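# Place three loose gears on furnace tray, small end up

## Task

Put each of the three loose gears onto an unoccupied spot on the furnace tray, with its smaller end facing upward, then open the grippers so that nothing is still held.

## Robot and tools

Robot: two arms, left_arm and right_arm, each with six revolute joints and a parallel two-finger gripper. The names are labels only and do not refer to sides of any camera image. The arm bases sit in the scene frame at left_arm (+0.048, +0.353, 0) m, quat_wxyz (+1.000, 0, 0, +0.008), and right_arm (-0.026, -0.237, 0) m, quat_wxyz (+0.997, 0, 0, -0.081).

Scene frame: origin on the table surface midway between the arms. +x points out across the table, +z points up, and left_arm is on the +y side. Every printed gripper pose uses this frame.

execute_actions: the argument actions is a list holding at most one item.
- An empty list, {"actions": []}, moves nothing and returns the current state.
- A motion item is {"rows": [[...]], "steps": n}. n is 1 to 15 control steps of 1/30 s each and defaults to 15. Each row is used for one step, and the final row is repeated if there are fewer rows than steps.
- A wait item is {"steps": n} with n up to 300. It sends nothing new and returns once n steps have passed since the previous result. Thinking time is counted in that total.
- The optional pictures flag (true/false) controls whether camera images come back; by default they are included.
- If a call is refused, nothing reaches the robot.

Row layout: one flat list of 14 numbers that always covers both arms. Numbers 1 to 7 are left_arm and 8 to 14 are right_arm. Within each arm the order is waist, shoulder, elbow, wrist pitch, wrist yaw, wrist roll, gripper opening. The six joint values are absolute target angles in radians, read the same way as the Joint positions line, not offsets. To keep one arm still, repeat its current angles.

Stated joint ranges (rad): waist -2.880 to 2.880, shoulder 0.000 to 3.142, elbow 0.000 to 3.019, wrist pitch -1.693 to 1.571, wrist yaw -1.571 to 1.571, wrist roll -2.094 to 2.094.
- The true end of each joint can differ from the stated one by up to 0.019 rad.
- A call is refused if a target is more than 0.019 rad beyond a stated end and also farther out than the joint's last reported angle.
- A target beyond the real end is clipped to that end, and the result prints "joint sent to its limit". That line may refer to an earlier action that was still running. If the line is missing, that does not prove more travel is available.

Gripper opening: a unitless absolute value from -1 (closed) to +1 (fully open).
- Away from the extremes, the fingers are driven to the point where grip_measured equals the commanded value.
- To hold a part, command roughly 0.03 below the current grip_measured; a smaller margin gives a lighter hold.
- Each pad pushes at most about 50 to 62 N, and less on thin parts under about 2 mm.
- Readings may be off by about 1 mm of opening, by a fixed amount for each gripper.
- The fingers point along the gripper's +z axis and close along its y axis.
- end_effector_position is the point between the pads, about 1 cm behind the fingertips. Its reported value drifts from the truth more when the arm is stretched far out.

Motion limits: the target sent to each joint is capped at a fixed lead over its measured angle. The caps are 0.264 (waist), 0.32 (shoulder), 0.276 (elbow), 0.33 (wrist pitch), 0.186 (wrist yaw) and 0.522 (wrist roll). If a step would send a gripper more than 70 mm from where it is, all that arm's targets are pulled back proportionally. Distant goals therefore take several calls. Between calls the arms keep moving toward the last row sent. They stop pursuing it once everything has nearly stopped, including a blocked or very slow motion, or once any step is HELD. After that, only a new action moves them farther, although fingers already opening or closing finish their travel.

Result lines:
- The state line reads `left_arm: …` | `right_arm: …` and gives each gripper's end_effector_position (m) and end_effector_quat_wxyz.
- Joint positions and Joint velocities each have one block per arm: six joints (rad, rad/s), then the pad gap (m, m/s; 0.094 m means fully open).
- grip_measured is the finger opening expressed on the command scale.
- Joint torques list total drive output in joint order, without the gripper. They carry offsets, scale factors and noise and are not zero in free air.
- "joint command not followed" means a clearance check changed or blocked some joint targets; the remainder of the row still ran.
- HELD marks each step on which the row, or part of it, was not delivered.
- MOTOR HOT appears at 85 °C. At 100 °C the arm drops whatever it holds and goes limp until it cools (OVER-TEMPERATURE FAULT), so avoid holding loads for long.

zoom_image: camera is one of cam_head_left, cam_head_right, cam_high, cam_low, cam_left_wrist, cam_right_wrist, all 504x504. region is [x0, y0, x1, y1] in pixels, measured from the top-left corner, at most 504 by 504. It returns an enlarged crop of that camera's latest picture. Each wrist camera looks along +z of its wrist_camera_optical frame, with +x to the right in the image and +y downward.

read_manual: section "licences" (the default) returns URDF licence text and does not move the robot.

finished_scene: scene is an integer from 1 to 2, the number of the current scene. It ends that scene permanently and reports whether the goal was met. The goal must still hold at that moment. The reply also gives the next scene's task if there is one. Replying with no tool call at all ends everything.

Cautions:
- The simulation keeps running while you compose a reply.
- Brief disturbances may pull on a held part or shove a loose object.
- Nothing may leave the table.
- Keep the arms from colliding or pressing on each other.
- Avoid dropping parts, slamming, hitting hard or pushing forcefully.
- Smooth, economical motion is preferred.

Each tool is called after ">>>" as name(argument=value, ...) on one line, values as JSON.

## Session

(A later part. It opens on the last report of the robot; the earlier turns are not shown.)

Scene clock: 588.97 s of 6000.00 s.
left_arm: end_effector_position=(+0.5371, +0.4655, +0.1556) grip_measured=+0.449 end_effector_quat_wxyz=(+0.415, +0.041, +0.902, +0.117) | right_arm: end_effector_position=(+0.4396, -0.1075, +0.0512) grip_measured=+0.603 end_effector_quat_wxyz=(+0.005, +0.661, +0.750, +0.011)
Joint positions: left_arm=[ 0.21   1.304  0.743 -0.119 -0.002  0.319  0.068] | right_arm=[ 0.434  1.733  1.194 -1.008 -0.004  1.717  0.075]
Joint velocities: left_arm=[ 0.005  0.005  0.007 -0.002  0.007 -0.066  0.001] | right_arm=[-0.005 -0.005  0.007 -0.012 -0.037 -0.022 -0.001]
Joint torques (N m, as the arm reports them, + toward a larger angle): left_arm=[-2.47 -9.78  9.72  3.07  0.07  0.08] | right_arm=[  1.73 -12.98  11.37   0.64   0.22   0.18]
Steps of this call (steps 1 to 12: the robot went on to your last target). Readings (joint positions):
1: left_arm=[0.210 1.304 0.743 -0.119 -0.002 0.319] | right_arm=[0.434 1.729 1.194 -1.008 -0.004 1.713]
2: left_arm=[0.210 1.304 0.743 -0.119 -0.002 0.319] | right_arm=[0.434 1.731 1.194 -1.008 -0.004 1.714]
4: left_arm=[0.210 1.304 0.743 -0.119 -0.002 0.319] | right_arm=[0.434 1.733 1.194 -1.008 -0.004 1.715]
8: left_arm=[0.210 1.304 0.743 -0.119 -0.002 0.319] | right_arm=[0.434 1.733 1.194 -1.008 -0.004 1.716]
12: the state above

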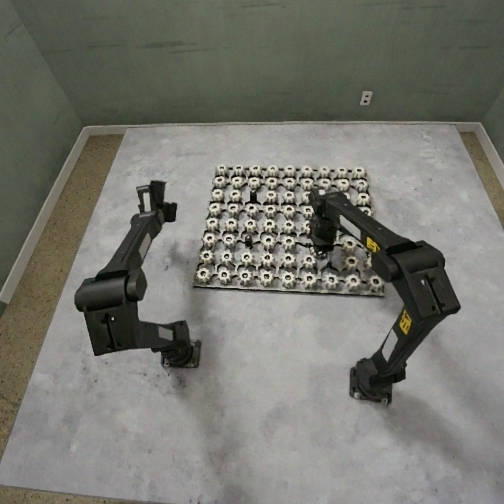

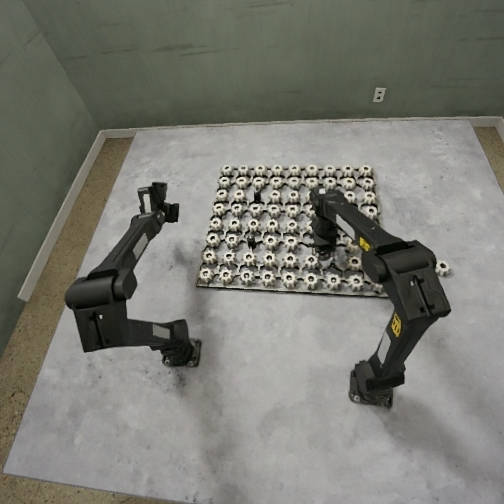

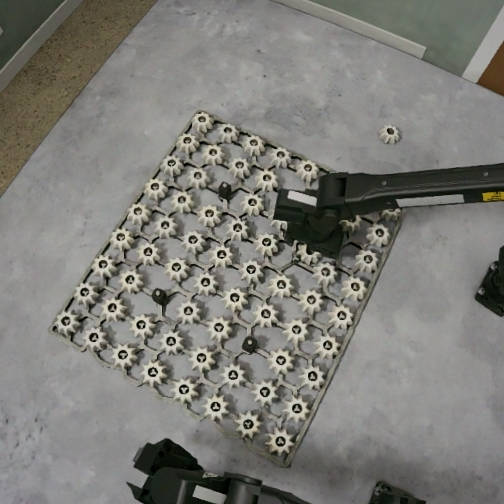

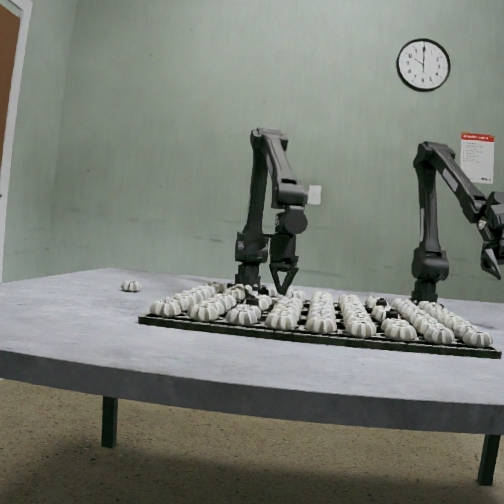

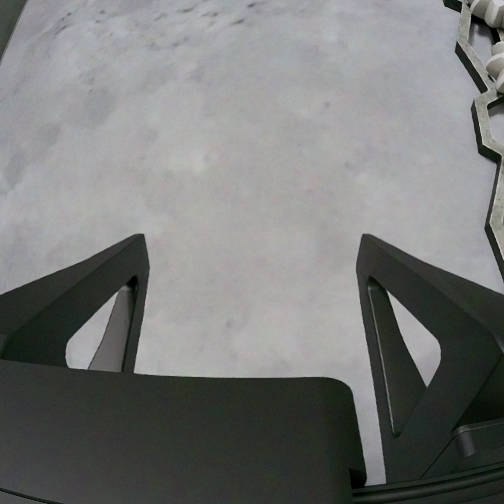

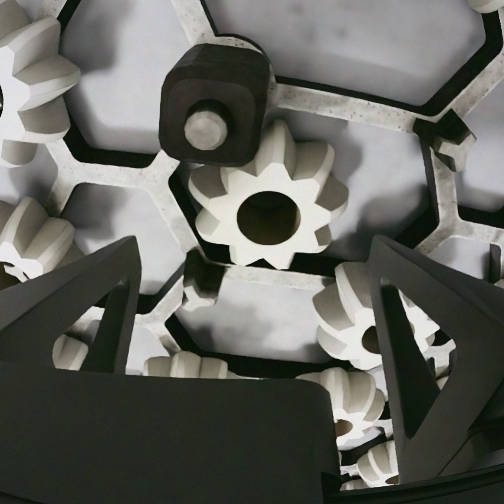

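>>> execute_actions(actions=[{"rows": [
[0.200,1.295,0.750,-0.100,0,0.33,0.45, 0.430,1.748,1.232,-0.998,0,1.73,0.58],
[0.200,1.295,0.750,-0.100,0,0.33,0.45, 0.424,1.748,1.232,-0.998,0,1.73,0.56],
[0.200,1.295,0.750,-0.100,0,0.33,0.45, 0.420,1.748,1.232,-0.998,0,1.73,0.54],
[0.200,1.295,0.750,-0.100,0,0.33,0.45, 0.417,1.750,1.232,-0.998,0,1.73,0.52],
[0.200,1.295,0.750,-0.100,0,0.33,0.45, 0.415,1.753,1.232,-0.998,0,1.73,0.52],
[0.200,1.295,0.750,-0.100,0,0.33,0.45, 0.413,1.756,1.232,-0.998,0,1.73,0.52],
[0.200,1.295,0.750,-0.100,0,0.33,0.45, 0.413,1.759,1.232,-0.998,0,1.73,0.52],
[0.200,1.295,0.750,-0.100,0,0.33,0.45, 0.413,1.762,1.232,-0.998,0,1.73,0.52],
[0.200,1.295,0.750,-0.100,0,0.33,0.45, 0.413,1.765,1.232,-0.998,0,1.73,0.52],
[0.200,1.295,0.750,-0.100,0,0.33,0.45, 0.413,1.768,1.232,-0.998,0,1.73,0.52],
[0.200,1.295,0.750,-0.100,0,0.33,0.45, 0.413,1.771,1.232,-0.998,0,1.73,0.52],
[0.200,1.295,0.750,-0.100,0,0.33,0.45, 0.413,1.774,1.232,-0.998,0,1.73,0.52]
], "steps": 15}], pictures=false)

>>> execute_actions(actions=[{"steps": 10}])

Scene clock: 608.23 s of 6000.00 s.
left_arm: end_effector_position=(+0.5371, +0.4655, +0.1556) grip_measured=+0.449 end_effector_quat_wxyz=(+0.415, +0.041, +0.902, +0.117) | right_arm: end_effector_position=(+0.4396, -0.1136, +0.0426) grip_measured=+0.523 end_effector_quat_wxyz=(-0.000, +0.666, +0.746, +0.003)
Joint positions: left_arm=[ 0.21   1.304  0.743 -0.119 -0.002  0.319  0.068] | right_arm=[ 0.422  1.752  1.194 -1.008 -0.004  1.717  0.072]
Joint velocities: left_arm=[-0.005 -0.005  0.012  0.007 -0.007 -0.022  0.   ] | right_arm=[-0.015  0.093  0.032 -0.007 -0.037 -0.051 -0.001]
Joint torques (N m, as the arm reports them, + toward a larger angle): left_arm=[-2.42 -9.93  9.65  3.02  0.07  0.1 ] | right_arm=[  0.58 -13.42  11.26   0.38   0.22   0.12]
Steps of this call (steps 1 to 15: the robot went on to your last target; steps 16 to 90: nothing new was sent; then 15.77 s passed at rest; steps 91 to 105: all 15 steps of this action). Readings (joint positions):
91: left_arm=[0.210 1.304 0.743 -0.119 -0.002 0.319] | right_arm=[0.434 1.733 1.194 -1.008 -0.004 1.717]
92: left_arm=[0.210 1.304 0.743 -0.119 -0.002 0.319] | right_arm=[0.434 1.733 1.194 -1.008 -0.004 1.717]
94: left_arm=[0.210 1.304 0.743 -0.119 -0.002 0.319] | right_arm=[0.433 1.733 1.194 -1.008 -0.004 1.717]
98: left_arm=[0.210 1.304 0.743 -0.119 -0.002 0.319] | right_arm=[0.428 1.734 1.194 -1.008 -0.004 1.717]
105: the state above

Scene clock: 608.57 s of 6000.00 s.
left_arm: end_effector_position=(+0.5371, +0.4655, +0.1556) grip_measured=+0.449 end_effector_quat_wxyz=(+0.415, +0.041, +0.902, +0.117) | right_arm: end_effector_position=(+0.4391, -0.1137, +0.0400) grip_measured=+0.523 end_effector_quat_wxyz=(-0.002, +0.666, +0.746, +0.001)
Joint positions: left_arm=[ 0.21   1.304  0.743 -0.119 -0.002  0.319  0.068] | right_arm=[ 0.422  1.758  1.194 -1.008 -0.004  1.717  0.072]
Joint velocities: left_arm=[-0.024 -0.024 -0.002 -0.022 -0.081  0.051 -0.001] | right_arm=[ 0.015 -0.015 -0.002  0.002 -0.022 -0.037 -0.   ]
Joint torques (N m, as the arm reports them, + toward a larger angle): left_arm=[-2.4  -9.87  9.7   3.01  0.07  0.09] | right_arm=[  0.52 -13.7   11.27   0.19   0.3    0.14]
Steps of this call (steps 1 to 10: the robot went on to your last target). Readings (joint positions):
1: left_arm=[0.210 1.304 0.743 -0.119 -0.002 0.319] | right_arm=[0.422 1.754 1.194 -1.008 -0.004 1.717]
2: left_arm=[0.210 1.304 0.743 -0.119 -0.002 0.319] | right_arm=[0.422 1.756 1.194 -1.008 -0.004 1.717]
4: left_arm=[0.210 1.304 0.743 -0.119 -0.002 0.319] | right_arm=[0.422 1.758 1.194 -1.008 -0.004 1.717]
8: left_arm=[0.210 1.304 0.743 -0.119 -0.002 0.319] | right_arm=[0.422 1.758 1.194 -1.008 -0.004 1.717]
10: the state above

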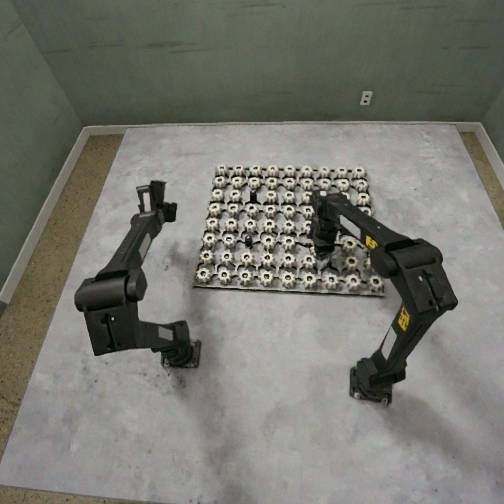

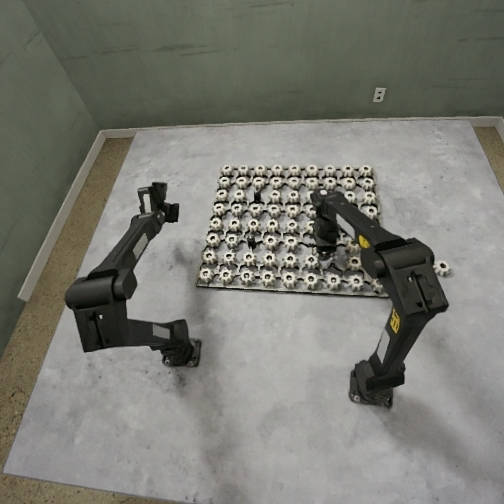

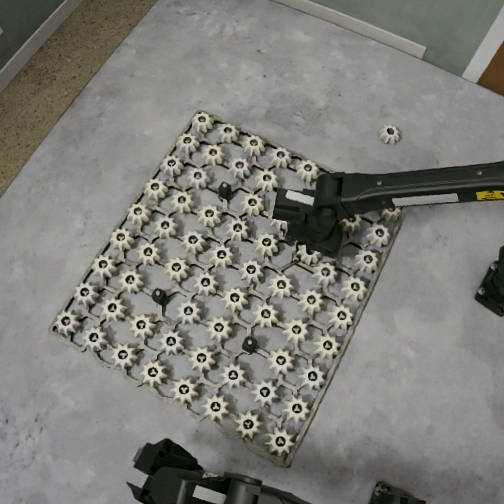

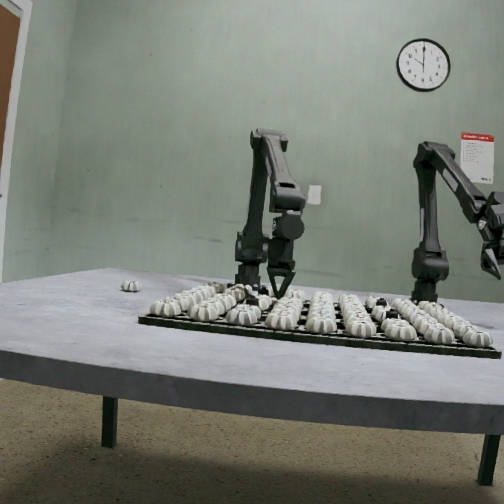

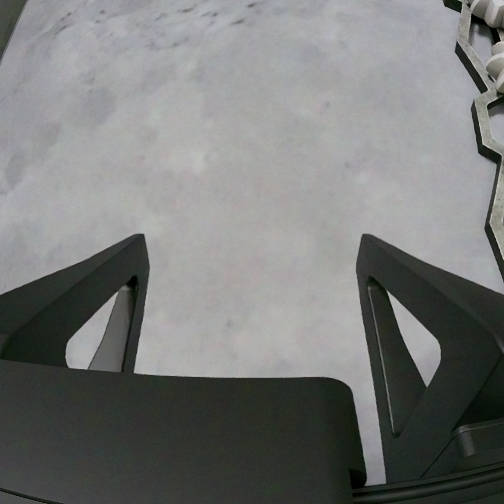

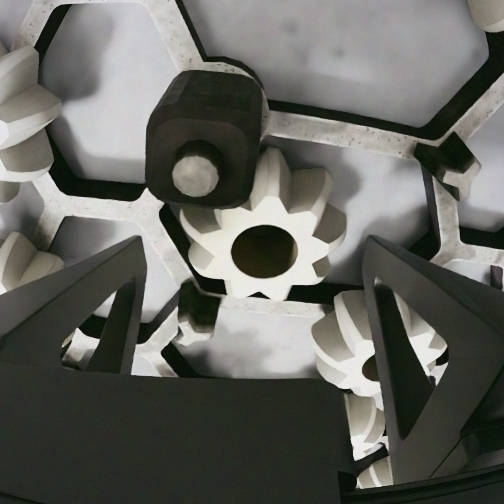

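>>> execute_actions(actions=[{"rows": [
[0.200,1.295,0.750,-0.100,0,0.33,0.45, 0.413,1.774,1.232,-1.010,0,1.73,0.52],
[0.200,1.295,0.750,-0.100,0,0.33,0.45, 0.413,1.774,1.232,-1.018,0,1.73,0.52],
[0.200,1.295,0.750,-0.100,0,0.33,0.45, 0.413,1.776,1.232,-1.023,0,1.73,0.52],
[0.200,1.295,0.750,-0.100,0,0.33,0.45, 0.413,1.778,1.232,-1.027,0,1.73,0.52],
[0.200,1.295,0.750,-0.100,0,0.33,0.45, 0.413,1.780,1.232,-1.029,0,1.73,0.52],
[0.200,1.295,0.750,-0.100,0,0.33,0.45, 0.413,1.783,1.232,-1.029,0,1.73,0.52],
[0.200,1.295,0.750,-0.100,0,0.33,0.45, 0.413,1.786,1.232,-1.029,0,1.73,0.52],
[0.200,1.295,0.750,-0.100,0,0.33,0.45, 0.413,1.789,1.232,-1.029,0,1.73,0.52],
[0.200,1.295,0.750,-0.100,0,0.33,0.45, 0.413,1.792,1.232,-1.029,0,1.73,0.52],
[0.200,1.295,0.750,-0.100,0,0.33,0.45, 0.413,1.794,1.232,-1.029,0,1.73,0.52]
], "steps": 15}], pictures=false)

>>> execute_actions(actions=[{"steps": 8}])

Scene clock: 619.10 s of 6000.00 s.
left_arm: end_effector_position=(+0.5371, +0.4655, +0.1556) grip_measured=+0.449 end_effector_quat_wxyz=(+0.415, +0.041, +0.902, +0.117) | right_arm: end_effector_position=(+0.4347, -0.1149, +0.0322) grip_measured=+0.523 end_effector_quat_wxyz=(-0.010, +0.666, +0.746, -0.012)
Joint positions: left_arm=[ 0.21   1.304  0.743 -0.119 -0.002  0.319  0.068] | right_arm=[ 0.422  1.775  1.194 -1.02  -0.004  1.717  0.072]
Joint velocities: left_arm=[-0.005  0.005 -0.002  0.007 -0.007 -0.007 -0.   ] | right_arm=[-0.005  0.034 -0.017  0.007  0.081  0.022 -0.   ]
Joint torques (N m, as the arm reports them, + toward a larger angle): left_arm=[-2.47 -9.95  9.69  3.05  0.07  0.09] | right_arm=[  0.69 -13.73  11.12  -0.52   0.21   0.2 ]
Steps of this call (steps 1 to 15: the robot went on to your last target; steps 16 to 90: nothing new was sent; then 7.03 s passed at rest; steps 91 to 105: all 15 steps of this action). Readings (joint positions):
91: left_arm=[0.210 1.304 0.743 -0.119 -0.002 0.319] | right_arm=[0.422 1.758 1.194 -1.008 -0.004 1.717]
92: left_arm=[0.210 1.304 0.743 -0.119 -0.002 0.319] | right_arm=[0.422 1.758 1.194 -1.008 -0.004 1.717]
94: left_arm=[0.210 1.304 0.743 -0.119 -0.002 0.319] | right_arm=[0.422 1.758 1.194 -1.012 -0.004 1.717]
98: left_arm=[0.210 1.304 0.743 -0.119 -0.002 0.319] | right_arm=[0.422 1.759 1.194 -1.019 -0.004 1.717]
105: the state above

Scene clock: 619.37 s of 6000.00 s.
left_arm: end_effector_position=(+0.5371, +0.4655, +0.1556) grip_measured=+0.449 end_effector_quat_wxyz=(+0.415, +0.041, +0.902, +0.117) | right_arm: end_effector_position=(+0.4345, -0.1149, +0.0315) grip_measured=+0.523 end_effector_quat_wxyz=(-0.010, +0.666, +0.746, -0.012)
Joint positions: left_arm=[ 0.21   1.304  0.743 -0.119 -0.002  0.319  0.068] | right_arm=[ 0.422  1.776  1.194 -1.02  -0.004  1.717  0.072]
Joint velocities: left_arm=[-0.015 -0.015 -0.007 -0.002 -0.022  0.007 -0.   ] | right_arm=[-0.005 -0.015  0.012  0.007 -0.066 -0.007  0.001]
Joint torques (N m, as the arm reports them, + toward a larger angle): left_arm=[-2.48 -9.74  9.68  3.02  0.07  0.08] | right_arm=[  0.71 -13.47  11.21  -0.25   0.26   0.16]
Steps of this call (steps 1 to 8: the robot went on to your last target). Readings (joint positions):
1: left_arm=[0.210 1.304 0.743 -0.119 -0.002 0.319] | right_arm=[0.422 1.776 1.194 -1.020 -0.004 1.717]
2: left_arm=[0.210 1.304 0.743 -0.119 -0.002 0.319] | right_arm=[0.422 1.776 1.194 -1.020 -0.004 1.717]
4: left_arm=[0.210 1.304 0.743 -0.119 -0.002 0.319] | right_arm=[0.422 1.776 1.194 -1.020 -0.004 1.717]
8: the state above

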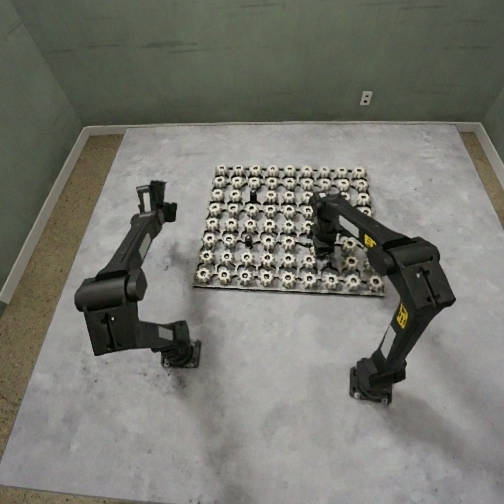

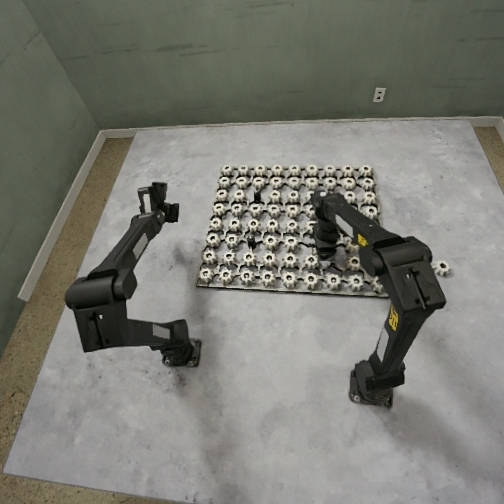

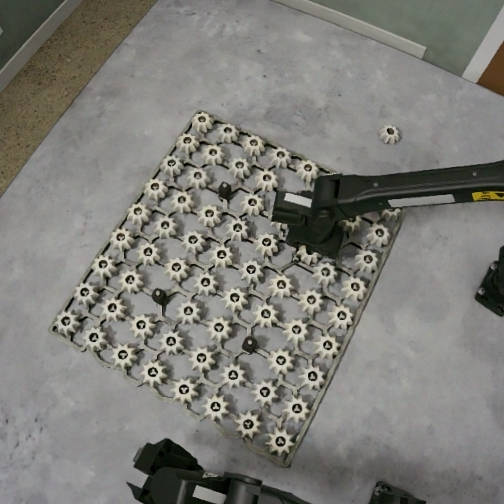

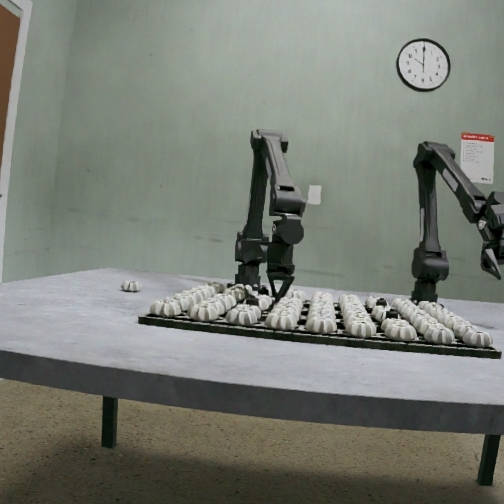

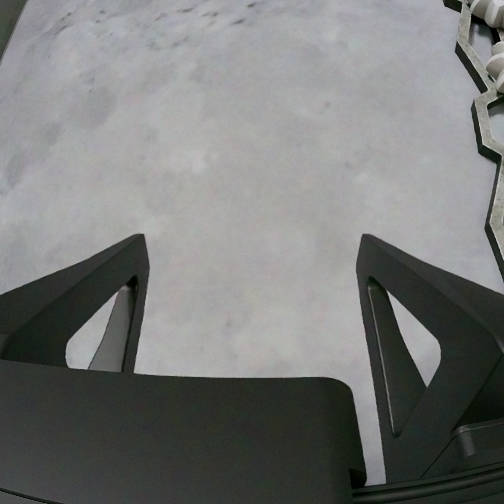

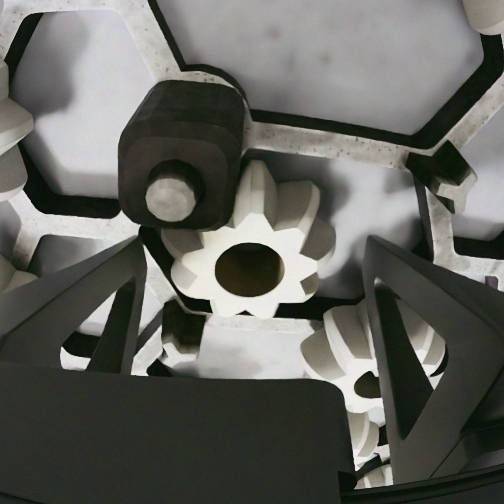

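>>> execute_actions(actions=[{"rows": [
[0.200,1.295,0.750,-0.100,0,0.33,0.45, 0.413,1.796,1.232,-1.020,0,1.73,0.52],
[0.200,1.295,0.750,-0.100,0,0.33,0.45, 0.413,1.798,1.232,-1.020,0,1.73,0.52],
[0.200,1.295,0.750,-0.100,0,0.33,0.45, 0.413,1.800,1.232,-1.020,0,1.73,0.52],
[0.200,1.295,0.750,-0.100,0,0.33,0.45, 0.413,1.802,1.232,-1.020,0,1.73,0.52],
[0.200,1.295,0.750,-0.100,0,0.33,0.45, 0.413,1.804,1.232,-1.020,0,1.73,0.52],
[0.200,1.295,0.750,-0.100,0,0.33,0.45, 0.413,1.806,1.232,-1.020,0,1.73,0.52]
], "steps": 15}])

Scene clock: 627.53 s of 6000.00 s.
left_arm: end_effector_position=(+0.5371, +0.4655, +0.1556) grip_measured=+0.449 end_effector_quat_wxyz=(+0.415, +0.041, +0.902, +0.117) | right_arm: end_effector_position=(+0.4335, -0.1152, +0.0270) grip_measured=+0.523 end_effector_quat_wxyz=(-0.013, +0.666, +0.746, -0.016)
Joint positions: left_arm=[ 0.21   1.304  0.743 -0.119 -0.002  0.319  0.068] | right_arm=[ 0.422  1.786  1.194 -1.02  -0.004  1.717  0.072]
Joint velocities: left_arm=[-0.005 -0.005 -0.012 -0.007 -0.037  0.022 -0.   ] | right_arm=[-0.005  0.005 -0.022  0.007  0.007 -0.051  0.   ]
Joint torques (N m, as the arm reports them, + toward a larger angle): left_arm=[-2.37 -9.84  9.69  2.97  0.06  0.09] | right_arm=[ -0.17 -12.67  11.06  -0.22   0.25   0.19]
Steps of this call (steps 1 to 15: the robot went on to your last target; steps 16 to 90: nothing new was sent; then 4.67 s passed at rest; steps 91 to 105: all 15 steps of this action). Readings (joint positions):
91: left_arm=[0.210 1.304 0.743 -0.119 -0.002 0.319] | right_arm=[0.422 1.776 1.194 -1.020 -0.004 1.717]
92: left_arm=[0.210 1.304 0.743 -0.119 -0.002 0.319] | right_arm=[0.422 1.776 1.194 -1.020 -0.004 1.717]
94: left_arm=[0.210 1.304 0.743 -0.119 -0.002 0.319] | right_arm=[0.422 1.777 1.194 -1.020 -0.004 1.717]
98: left_arm=[0.210 1.304 0.743 -0.119 -0.002 0.319] | right_arm=[0.422 1.781 1.194 -1.020 -0.004 1.717]
105: the state above

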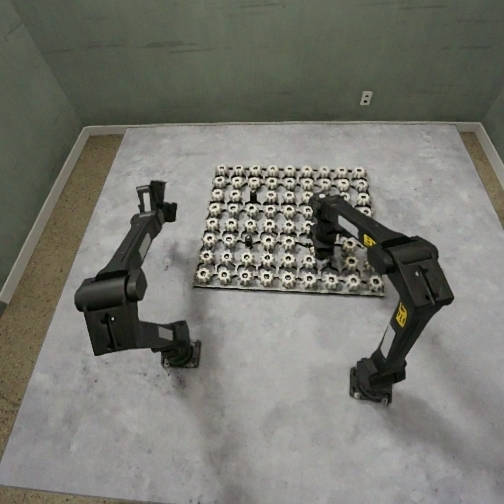

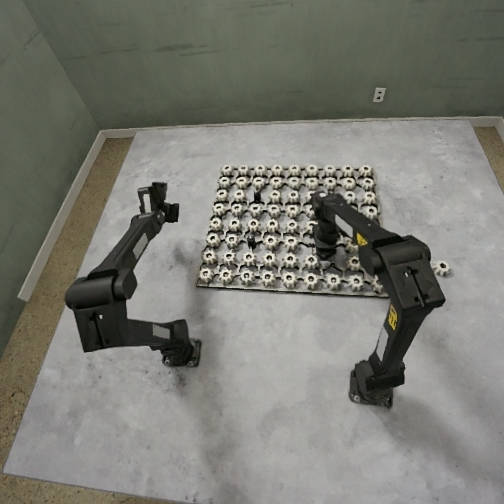

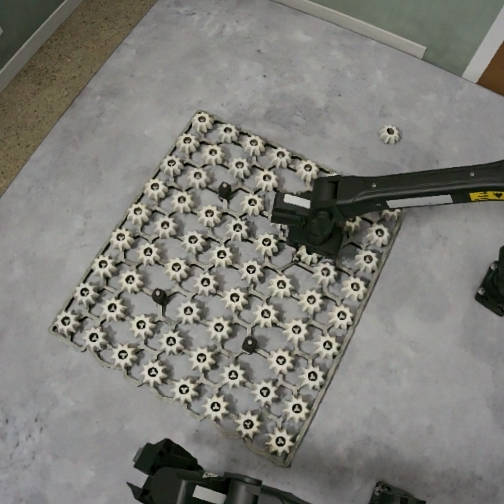

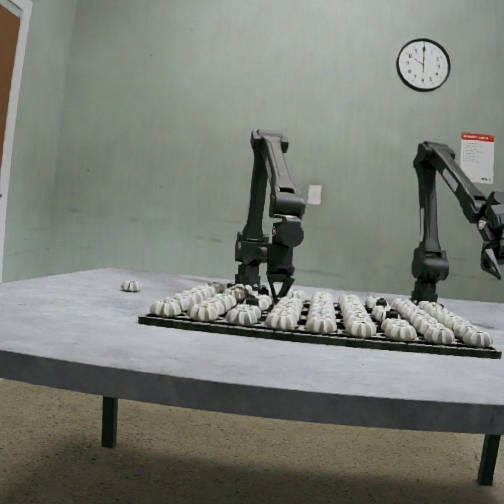

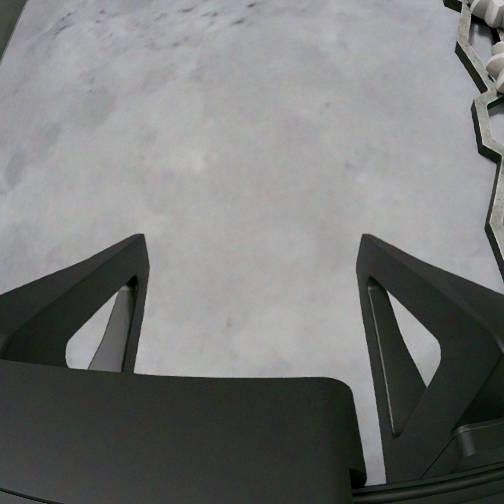

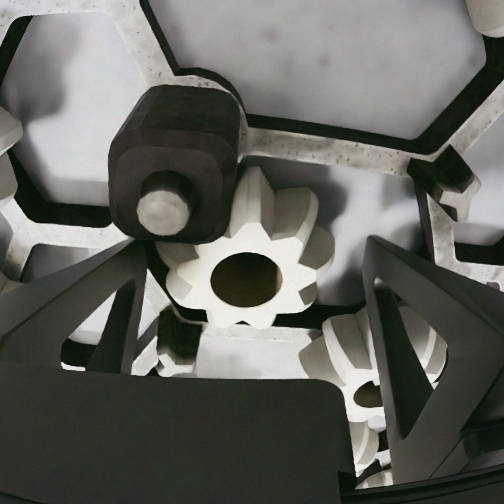

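>>> execute_actions(actions=[{"rows": [
[0.200,1.295,0.750,-0.100,0,0.33,0.45, 0.418,1.800,1.232,-1.020,0,1.73,0.48],
[0.200,1.295,0.750,-0.100,0,0.33,0.45, 0.418,1.800,1.232,-1.020,0,1.73,0.44],
[0.200,1.295,0.750,-0.100,0,0.33,0.45, 0.418,1.800,1.232,-1.020,0,1.73,0.40],
[0.200,1.295,0.750,-0.100,0,0.33,0.45, 0.418,1.800,1.232,-1.020,0,1.73,0.36],
[0.200,1.295,0.750,-0.100,0,0.33,0.45, 0.418,1.800,1.232,-1.020,0,1.73,0.33],
[0.200,1.295,0.750,-0.100,0,0.33,0.45, 0.418,1.800,1.232,-1.020,0,1.73,0.30],
[0.200,1.295,0.750,-0.100,0,0.33,0.45, 0.418,1.800,1.232,-1.020,0,1.73,0.27],
[0.200,1.295,0.750,-0.100,0,0.33,0.45, 0.418,1.800,1.232,-1.020,0,1.73,0.24],
[0.200,1.295,0.750,-0.100,0,0.33,0.45, 0.418,1.800,1.232,-1.020,0,1.73,0.22],
[0.200,1.295,0.750,-0.100,0,0.33,0.45, 0.418,1.800,1.232,-1.020,0,1.73,0.20],
[0.200,1.295,0.750,-0.100,0,0.33,0.45, 0.418,1.800,1.232,-1.020,0,1.73,0.18],
[0.200,1.295,0.750,-0.100,0,0.33,0.45, 0.418,1.800,1.232,-1.020,0,1.73,0.16]
], "steps": 15}])

Scene clock: 636.97 s of 6000.00 s.
left_arm: end_effector_position=(+0.5371, +0.4655, +0.1556) grip_measured=+0.449 end_effector_quat_wxyz=(+0.415, +0.041, +0.902, +0.117) | right_arm: end_effector_position=(+0.4348, -0.1149, +0.0282) grip_measured=+0.166 end_effector_quat_wxyz=(-0.012, +0.666, +0.746, -0.016)
Joint positions: left_arm=[ 0.21   1.304  0.743 -0.119 -0.002  0.319  0.068] | right_arm=[ 0.422  1.786  1.197 -1.022 -0.003  1.717  0.055]
Joint velocities: left_arm=[-0.024 -0.005 -0.012 -0.012  0.007 -0.022 -0.   ] | right_arm=[-0.005 -0.005 -0.017 -0.012 -0.051 -0.051 -0.001]
Joint torques (N m, as the arm reports them, + toward a larger angle): left_arm=[-2.39 -9.85  9.67  3.04  0.07  0.08] | right_arm=[  0.6  -13.29  10.93   0.04   0.24   0.19]
Steps of this call (steps 1 to 15: the robot went on to your last target; steps 16 to 90: nothing new was sent; then 5.93 s passed at rest; steps 91 to 105: all 15 steps of this action). Readings (joint positions):
91: left_arm=[0.210 1.304 0.743 -0.119 -0.002 0.319] | right_arm=[0.422 1.786 1.194 -1.020 -0.004 1.717]
92: left_arm=[0.210 1.304 0.743 -0.119 -0.002 0.319] | right_arm=[0.422 1.786 1.194 -1.020 -0.004 1.717]
94: left_arm=[0.210 1.304 0.743 -0.119 -0.002 0.319] | right_arm=[0.422 1.786 1.194 -1.020 -0.004 1.717]
98: left_arm=[0.210 1.304 0.743 -0.119 -0.002 0.319] | right_arm=[0.422 1.786 1.195 -1.020 -0.003 1.717]
105: the state above

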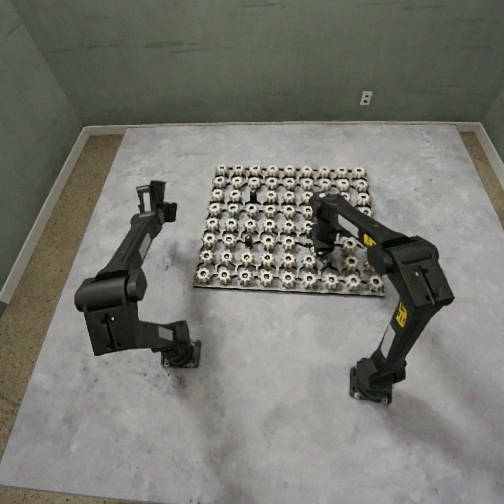

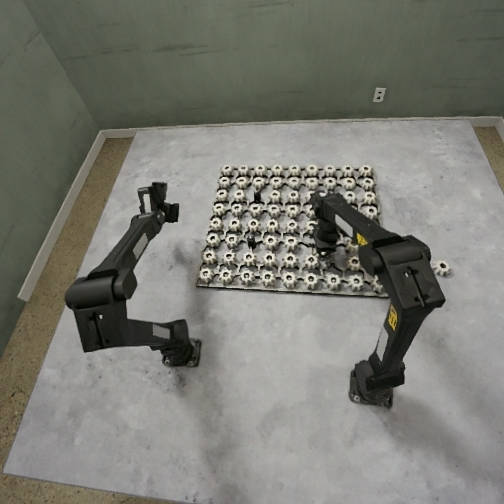

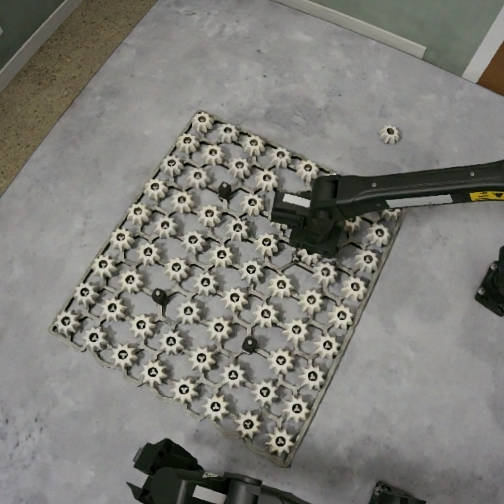

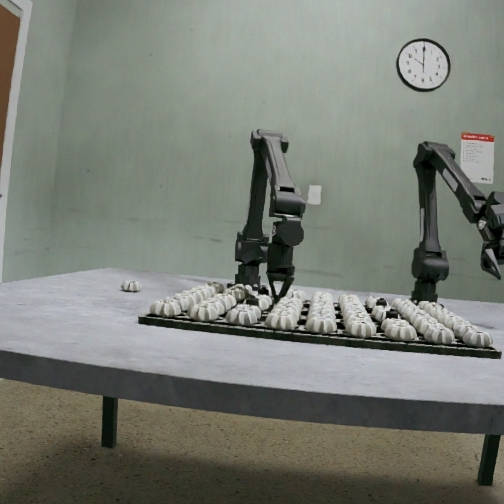

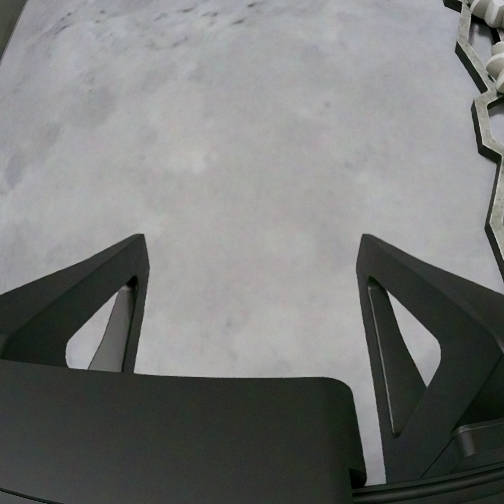

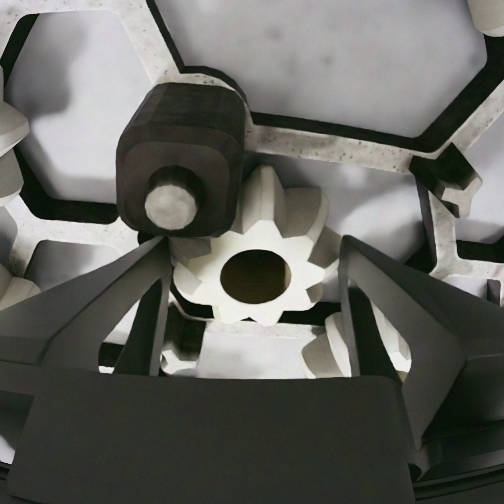

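>>> execute_actions(actions=[{"rows": [
[0.200,1.295,0.750,-0.100,0,0.33,0.45, 0.418,1.795,1.225,-1.030,0,1.73,0.16],
[0.200,1.295,0.750,-0.100,0,0.33,0.45, 0.418,1.795,1.225,-1.035,0,1.73,0.16],
[0.200,1.295,0.750,-0.100,0,0.33,0.45, 0.418,1.795,1.225,-1.040,0,1.73,0.16],
[0.200,1.295,0.750,-0.100,0,0.33,0.45, 0.418,1.795,1.225,-1.045,0,1.73,0.16],
[0.200,1.295,0.750,-0.100,0,0.33,0.45, 0.418,1.795,1.225,-1.050,0,1.73,0.16],
[0.200,1.295,0.750,-0.100,0,0.33,0.45, 0.418,1.795,1.225,-1.055,0,1.73,0.16],
[0.200,1.295,0.750,-0.100,0,0.33,0.45, 0.418,1.795,1.225,-1.060,0,1.73,0.16],
[0.200,1.295,0.750,-0.100,0,0.33,0.45, 0.418,1.795,1.225,-1.062,0,1.73,0.16]
], "steps": 14}])

Scene clock: 652.67 s of 6000.00 s.
left_arm: end_effector_position=(+0.5371, +0.4655, +0.1556) grip_measured=+0.449 end_effector_quat_wxyz=(+0.415, +0.041, +0.902, +0.117) | right_arm: end_effector_position=(+0.4310, -0.1159, +0.0294) grip_measured=+0.163 end_effector_quat_wxyz=(-0.018, +0.666, +0.745, -0.024)
Joint positions: left_arm=[ 0.21   1.304  0.743 -0.119 -0.002  0.319  0.068] | right_arm=[ 0.422  1.786  1.201 -1.044 -0.003  1.717  0.055]
Joint velocities: left_arm=[-0.015  0.005  0.007  0.012 -0.022  0.007  0.001] | right_arm=[-0.015 -0.005 -0.012 -0.002  0.051 -0.037  0.001]
Joint torques (N m, as the arm reports them, + toward a larger angle): left_arm=[ -2.49 -10.08   9.69   3.05   0.08   0.08] | right_arm=[  0.36 -14.19   9.78  -0.99   0.17   0.22]
Steps of this call (steps 1 to 15: the robot went on to your last target; steps 16 to 90: nothing new was sent; then 12.23 s passed at rest; steps 91 to 104: all 14 steps of this action). Readings (joint positions):
91: left_arm=[0.210 1.304 0.743 -0.119 -0.002 0.319] | right_arm=[0.422 1.786 1.197 -1.023 -0.003 1.717]
92: left_arm=[0.210 1.304 0.743 -0.119 -0.002 0.319] | right_arm=[0.422 1.786 1.197 -1.024 -0.003 1.717]
94: left_arm=[0.210 1.304 0.743 -0.119 -0.002 0.319] | right_arm=[0.422 1.786 1.199 -1.026 -0.003 1.717]
98: left_arm=[0.210 1.304 0.743 -0.119 -0.002 0.319] | right_arm=[0.422 1.786 1.201 -1.037 -0.003 1.717]
104: the state above

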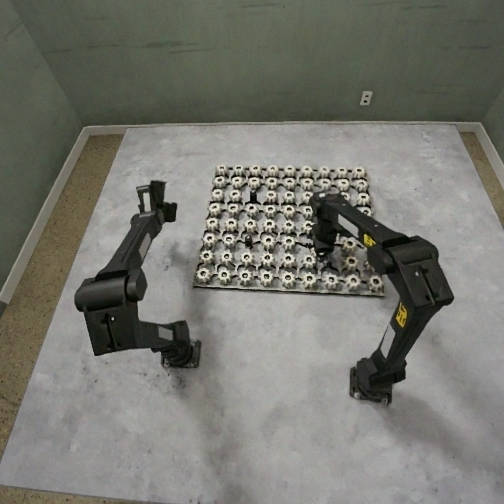

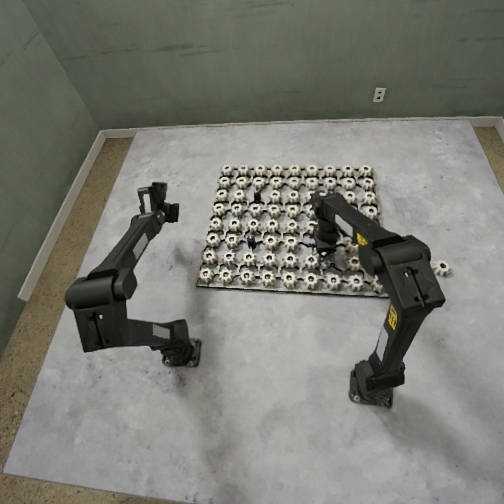

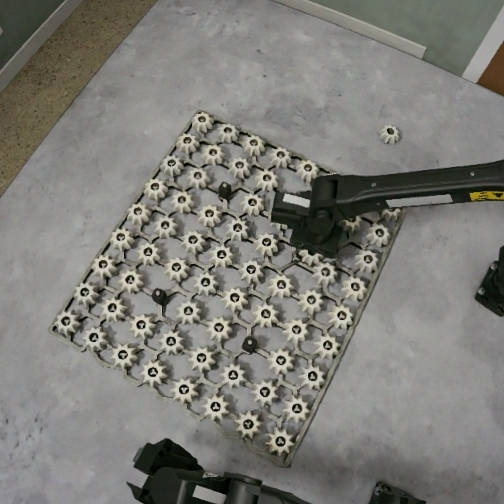

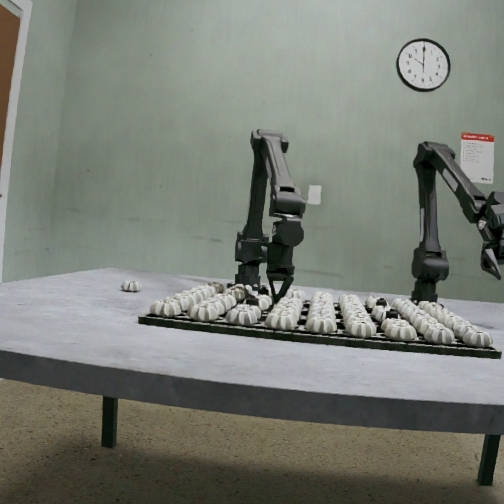

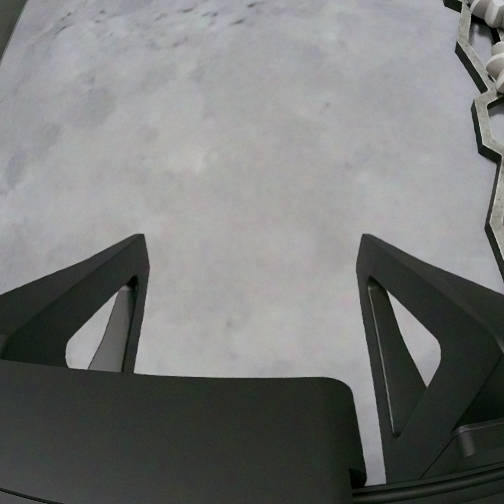

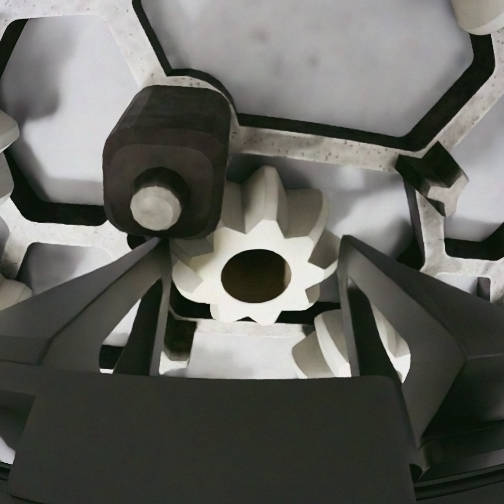

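>>> execute_actions(actions=[{"rows": [
[0.200,1.295,0.750,-0.100,0,0.33,0.45, 0.418,1.795,1.212,-1.066,0,1.73,0.16],
[0.200,1.295,0.750,-0.100,0,0.33,0.45, 0.418,1.795,1.212,-1.070,0,1.73,0.16],
[0.200,1.295,0.750,-0.100,0,0.33,0.45, 0.418,1.795,1.212,-1.074,0,1.73,0.16],
[0.200,1.295,0.750,-0.100,0,0.33,0.45, 0.418,1.795,1.212,-1.078,0,1.73,0.16],
[0.200,1.295,0.750,-0.100,0,0.33,0.45, 0.418,1.795,1.212,-1.082,0,1.73,0.16],
[0.200,1.295,0.750,-0.100,0,0.33,0.45, 0.418,1.795,1.212,-1.084,0,1.73,0.16]
], "steps": 12}])

Scene clock: 658.50 s of 6000.00 s.
left_arm: end_effector_position=(+0.5371, +0.4655, +0.1556) grip_measured=+0.449 end_effector_quat_wxyz=(+0.415, +0.041, +0.902, +0.117) | right_arm: end_effector_position=(+0.4250, -0.1176, +0.0298) grip_measured=+0.163 end_effector_quat_wxyz=(-0.024, +0.666, +0.745, -0.034)
Joint positions: left_arm=[ 0.21   1.304  0.743 -0.119 -0.002  0.319  0.068] | right_arm=[ 0.422  1.786  1.201 -1.069 -0.003  1.717  0.055]
Joint velocities: left_arm=[-0.005 -0.005 -0.017 -0.007  0.007 -0.095  0.001] | right_arm=[-0.005 -0.005  0.007  0.002 -0.022 -0.066  0.   ]
Joint torques (N m, as the arm reports them, + toward a larger angle): left_arm=[-2.52 -9.95  9.7   3.02  0.06  0.1 ] | right_arm=[  0.79 -13.7    8.38  -0.69   0.17   0.12]
Steps of this call (steps 1 to 15: the robot went on to your last target; steps 16 to 90: nothing new was sent; then 2.43 s passed at rest; steps 91 to 102: all 12 steps of this action). Readings (joint positions):
91: left_arm=[0.210 1.304 0.743 -0.119 -0.002 0.319] | right_arm=[0.422 1.786 1.201 -1.045 -0.003 1.717]
92: left_arm=[0.210 1.304 0.743 -0.119 -0.002 0.319] | right_arm=[0.422 1.786 1.201 -1.047 -0.003 1.717]
94: left_arm=[0.210 1.304 0.743 -0.119 -0.002 0.319] | right_arm=[0.422 1.786 1.201 -1.053 -0.003 1.717]
98: left_arm=[0.210 1.304 0.743 -0.119 -0.002 0.319] | right_arm=[0.422 1.786 1.201 -1.068 -0.003 1.717]
102: the state above

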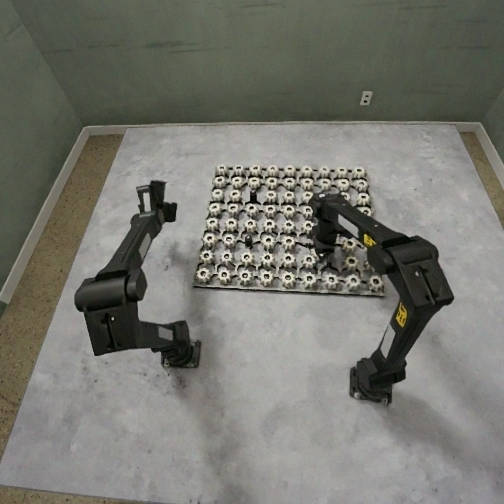

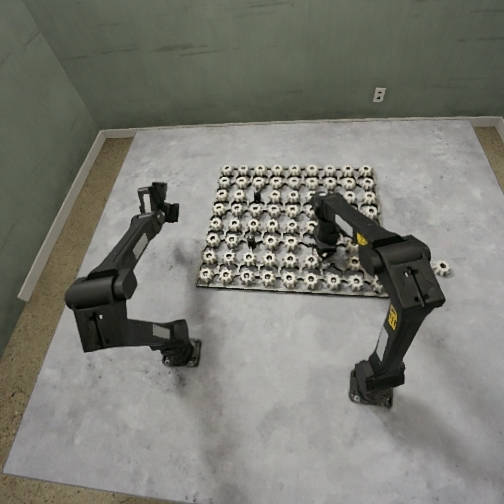

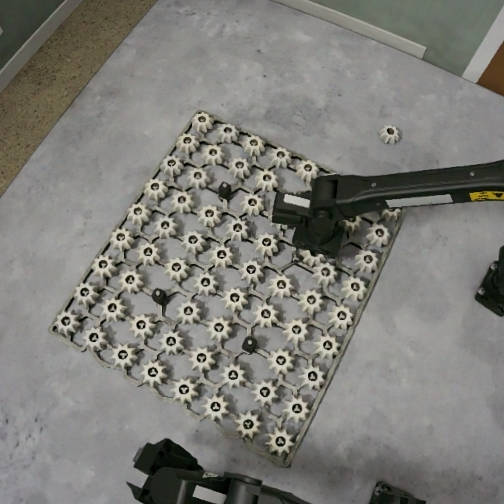

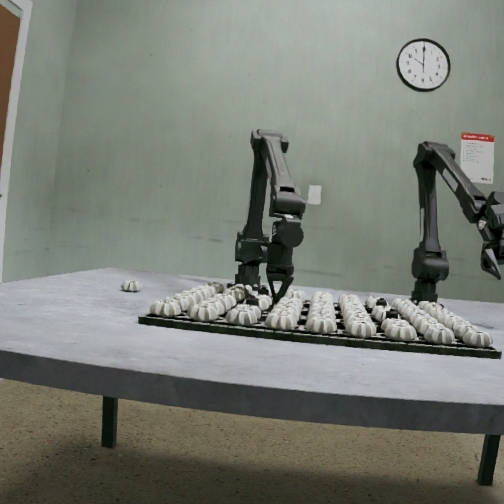

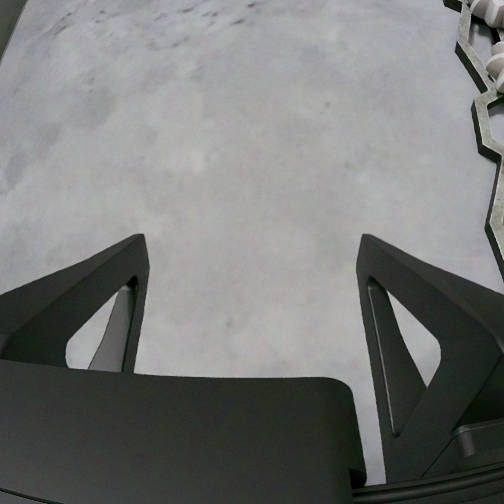

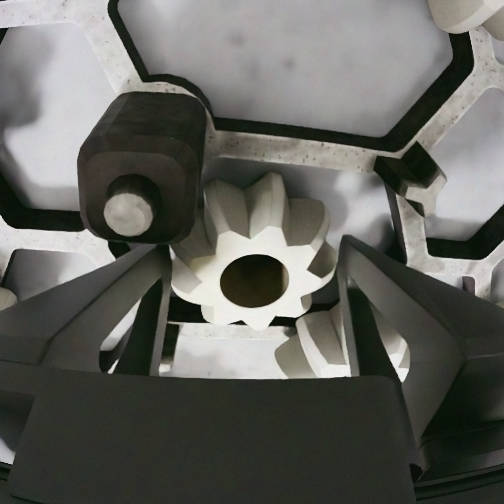

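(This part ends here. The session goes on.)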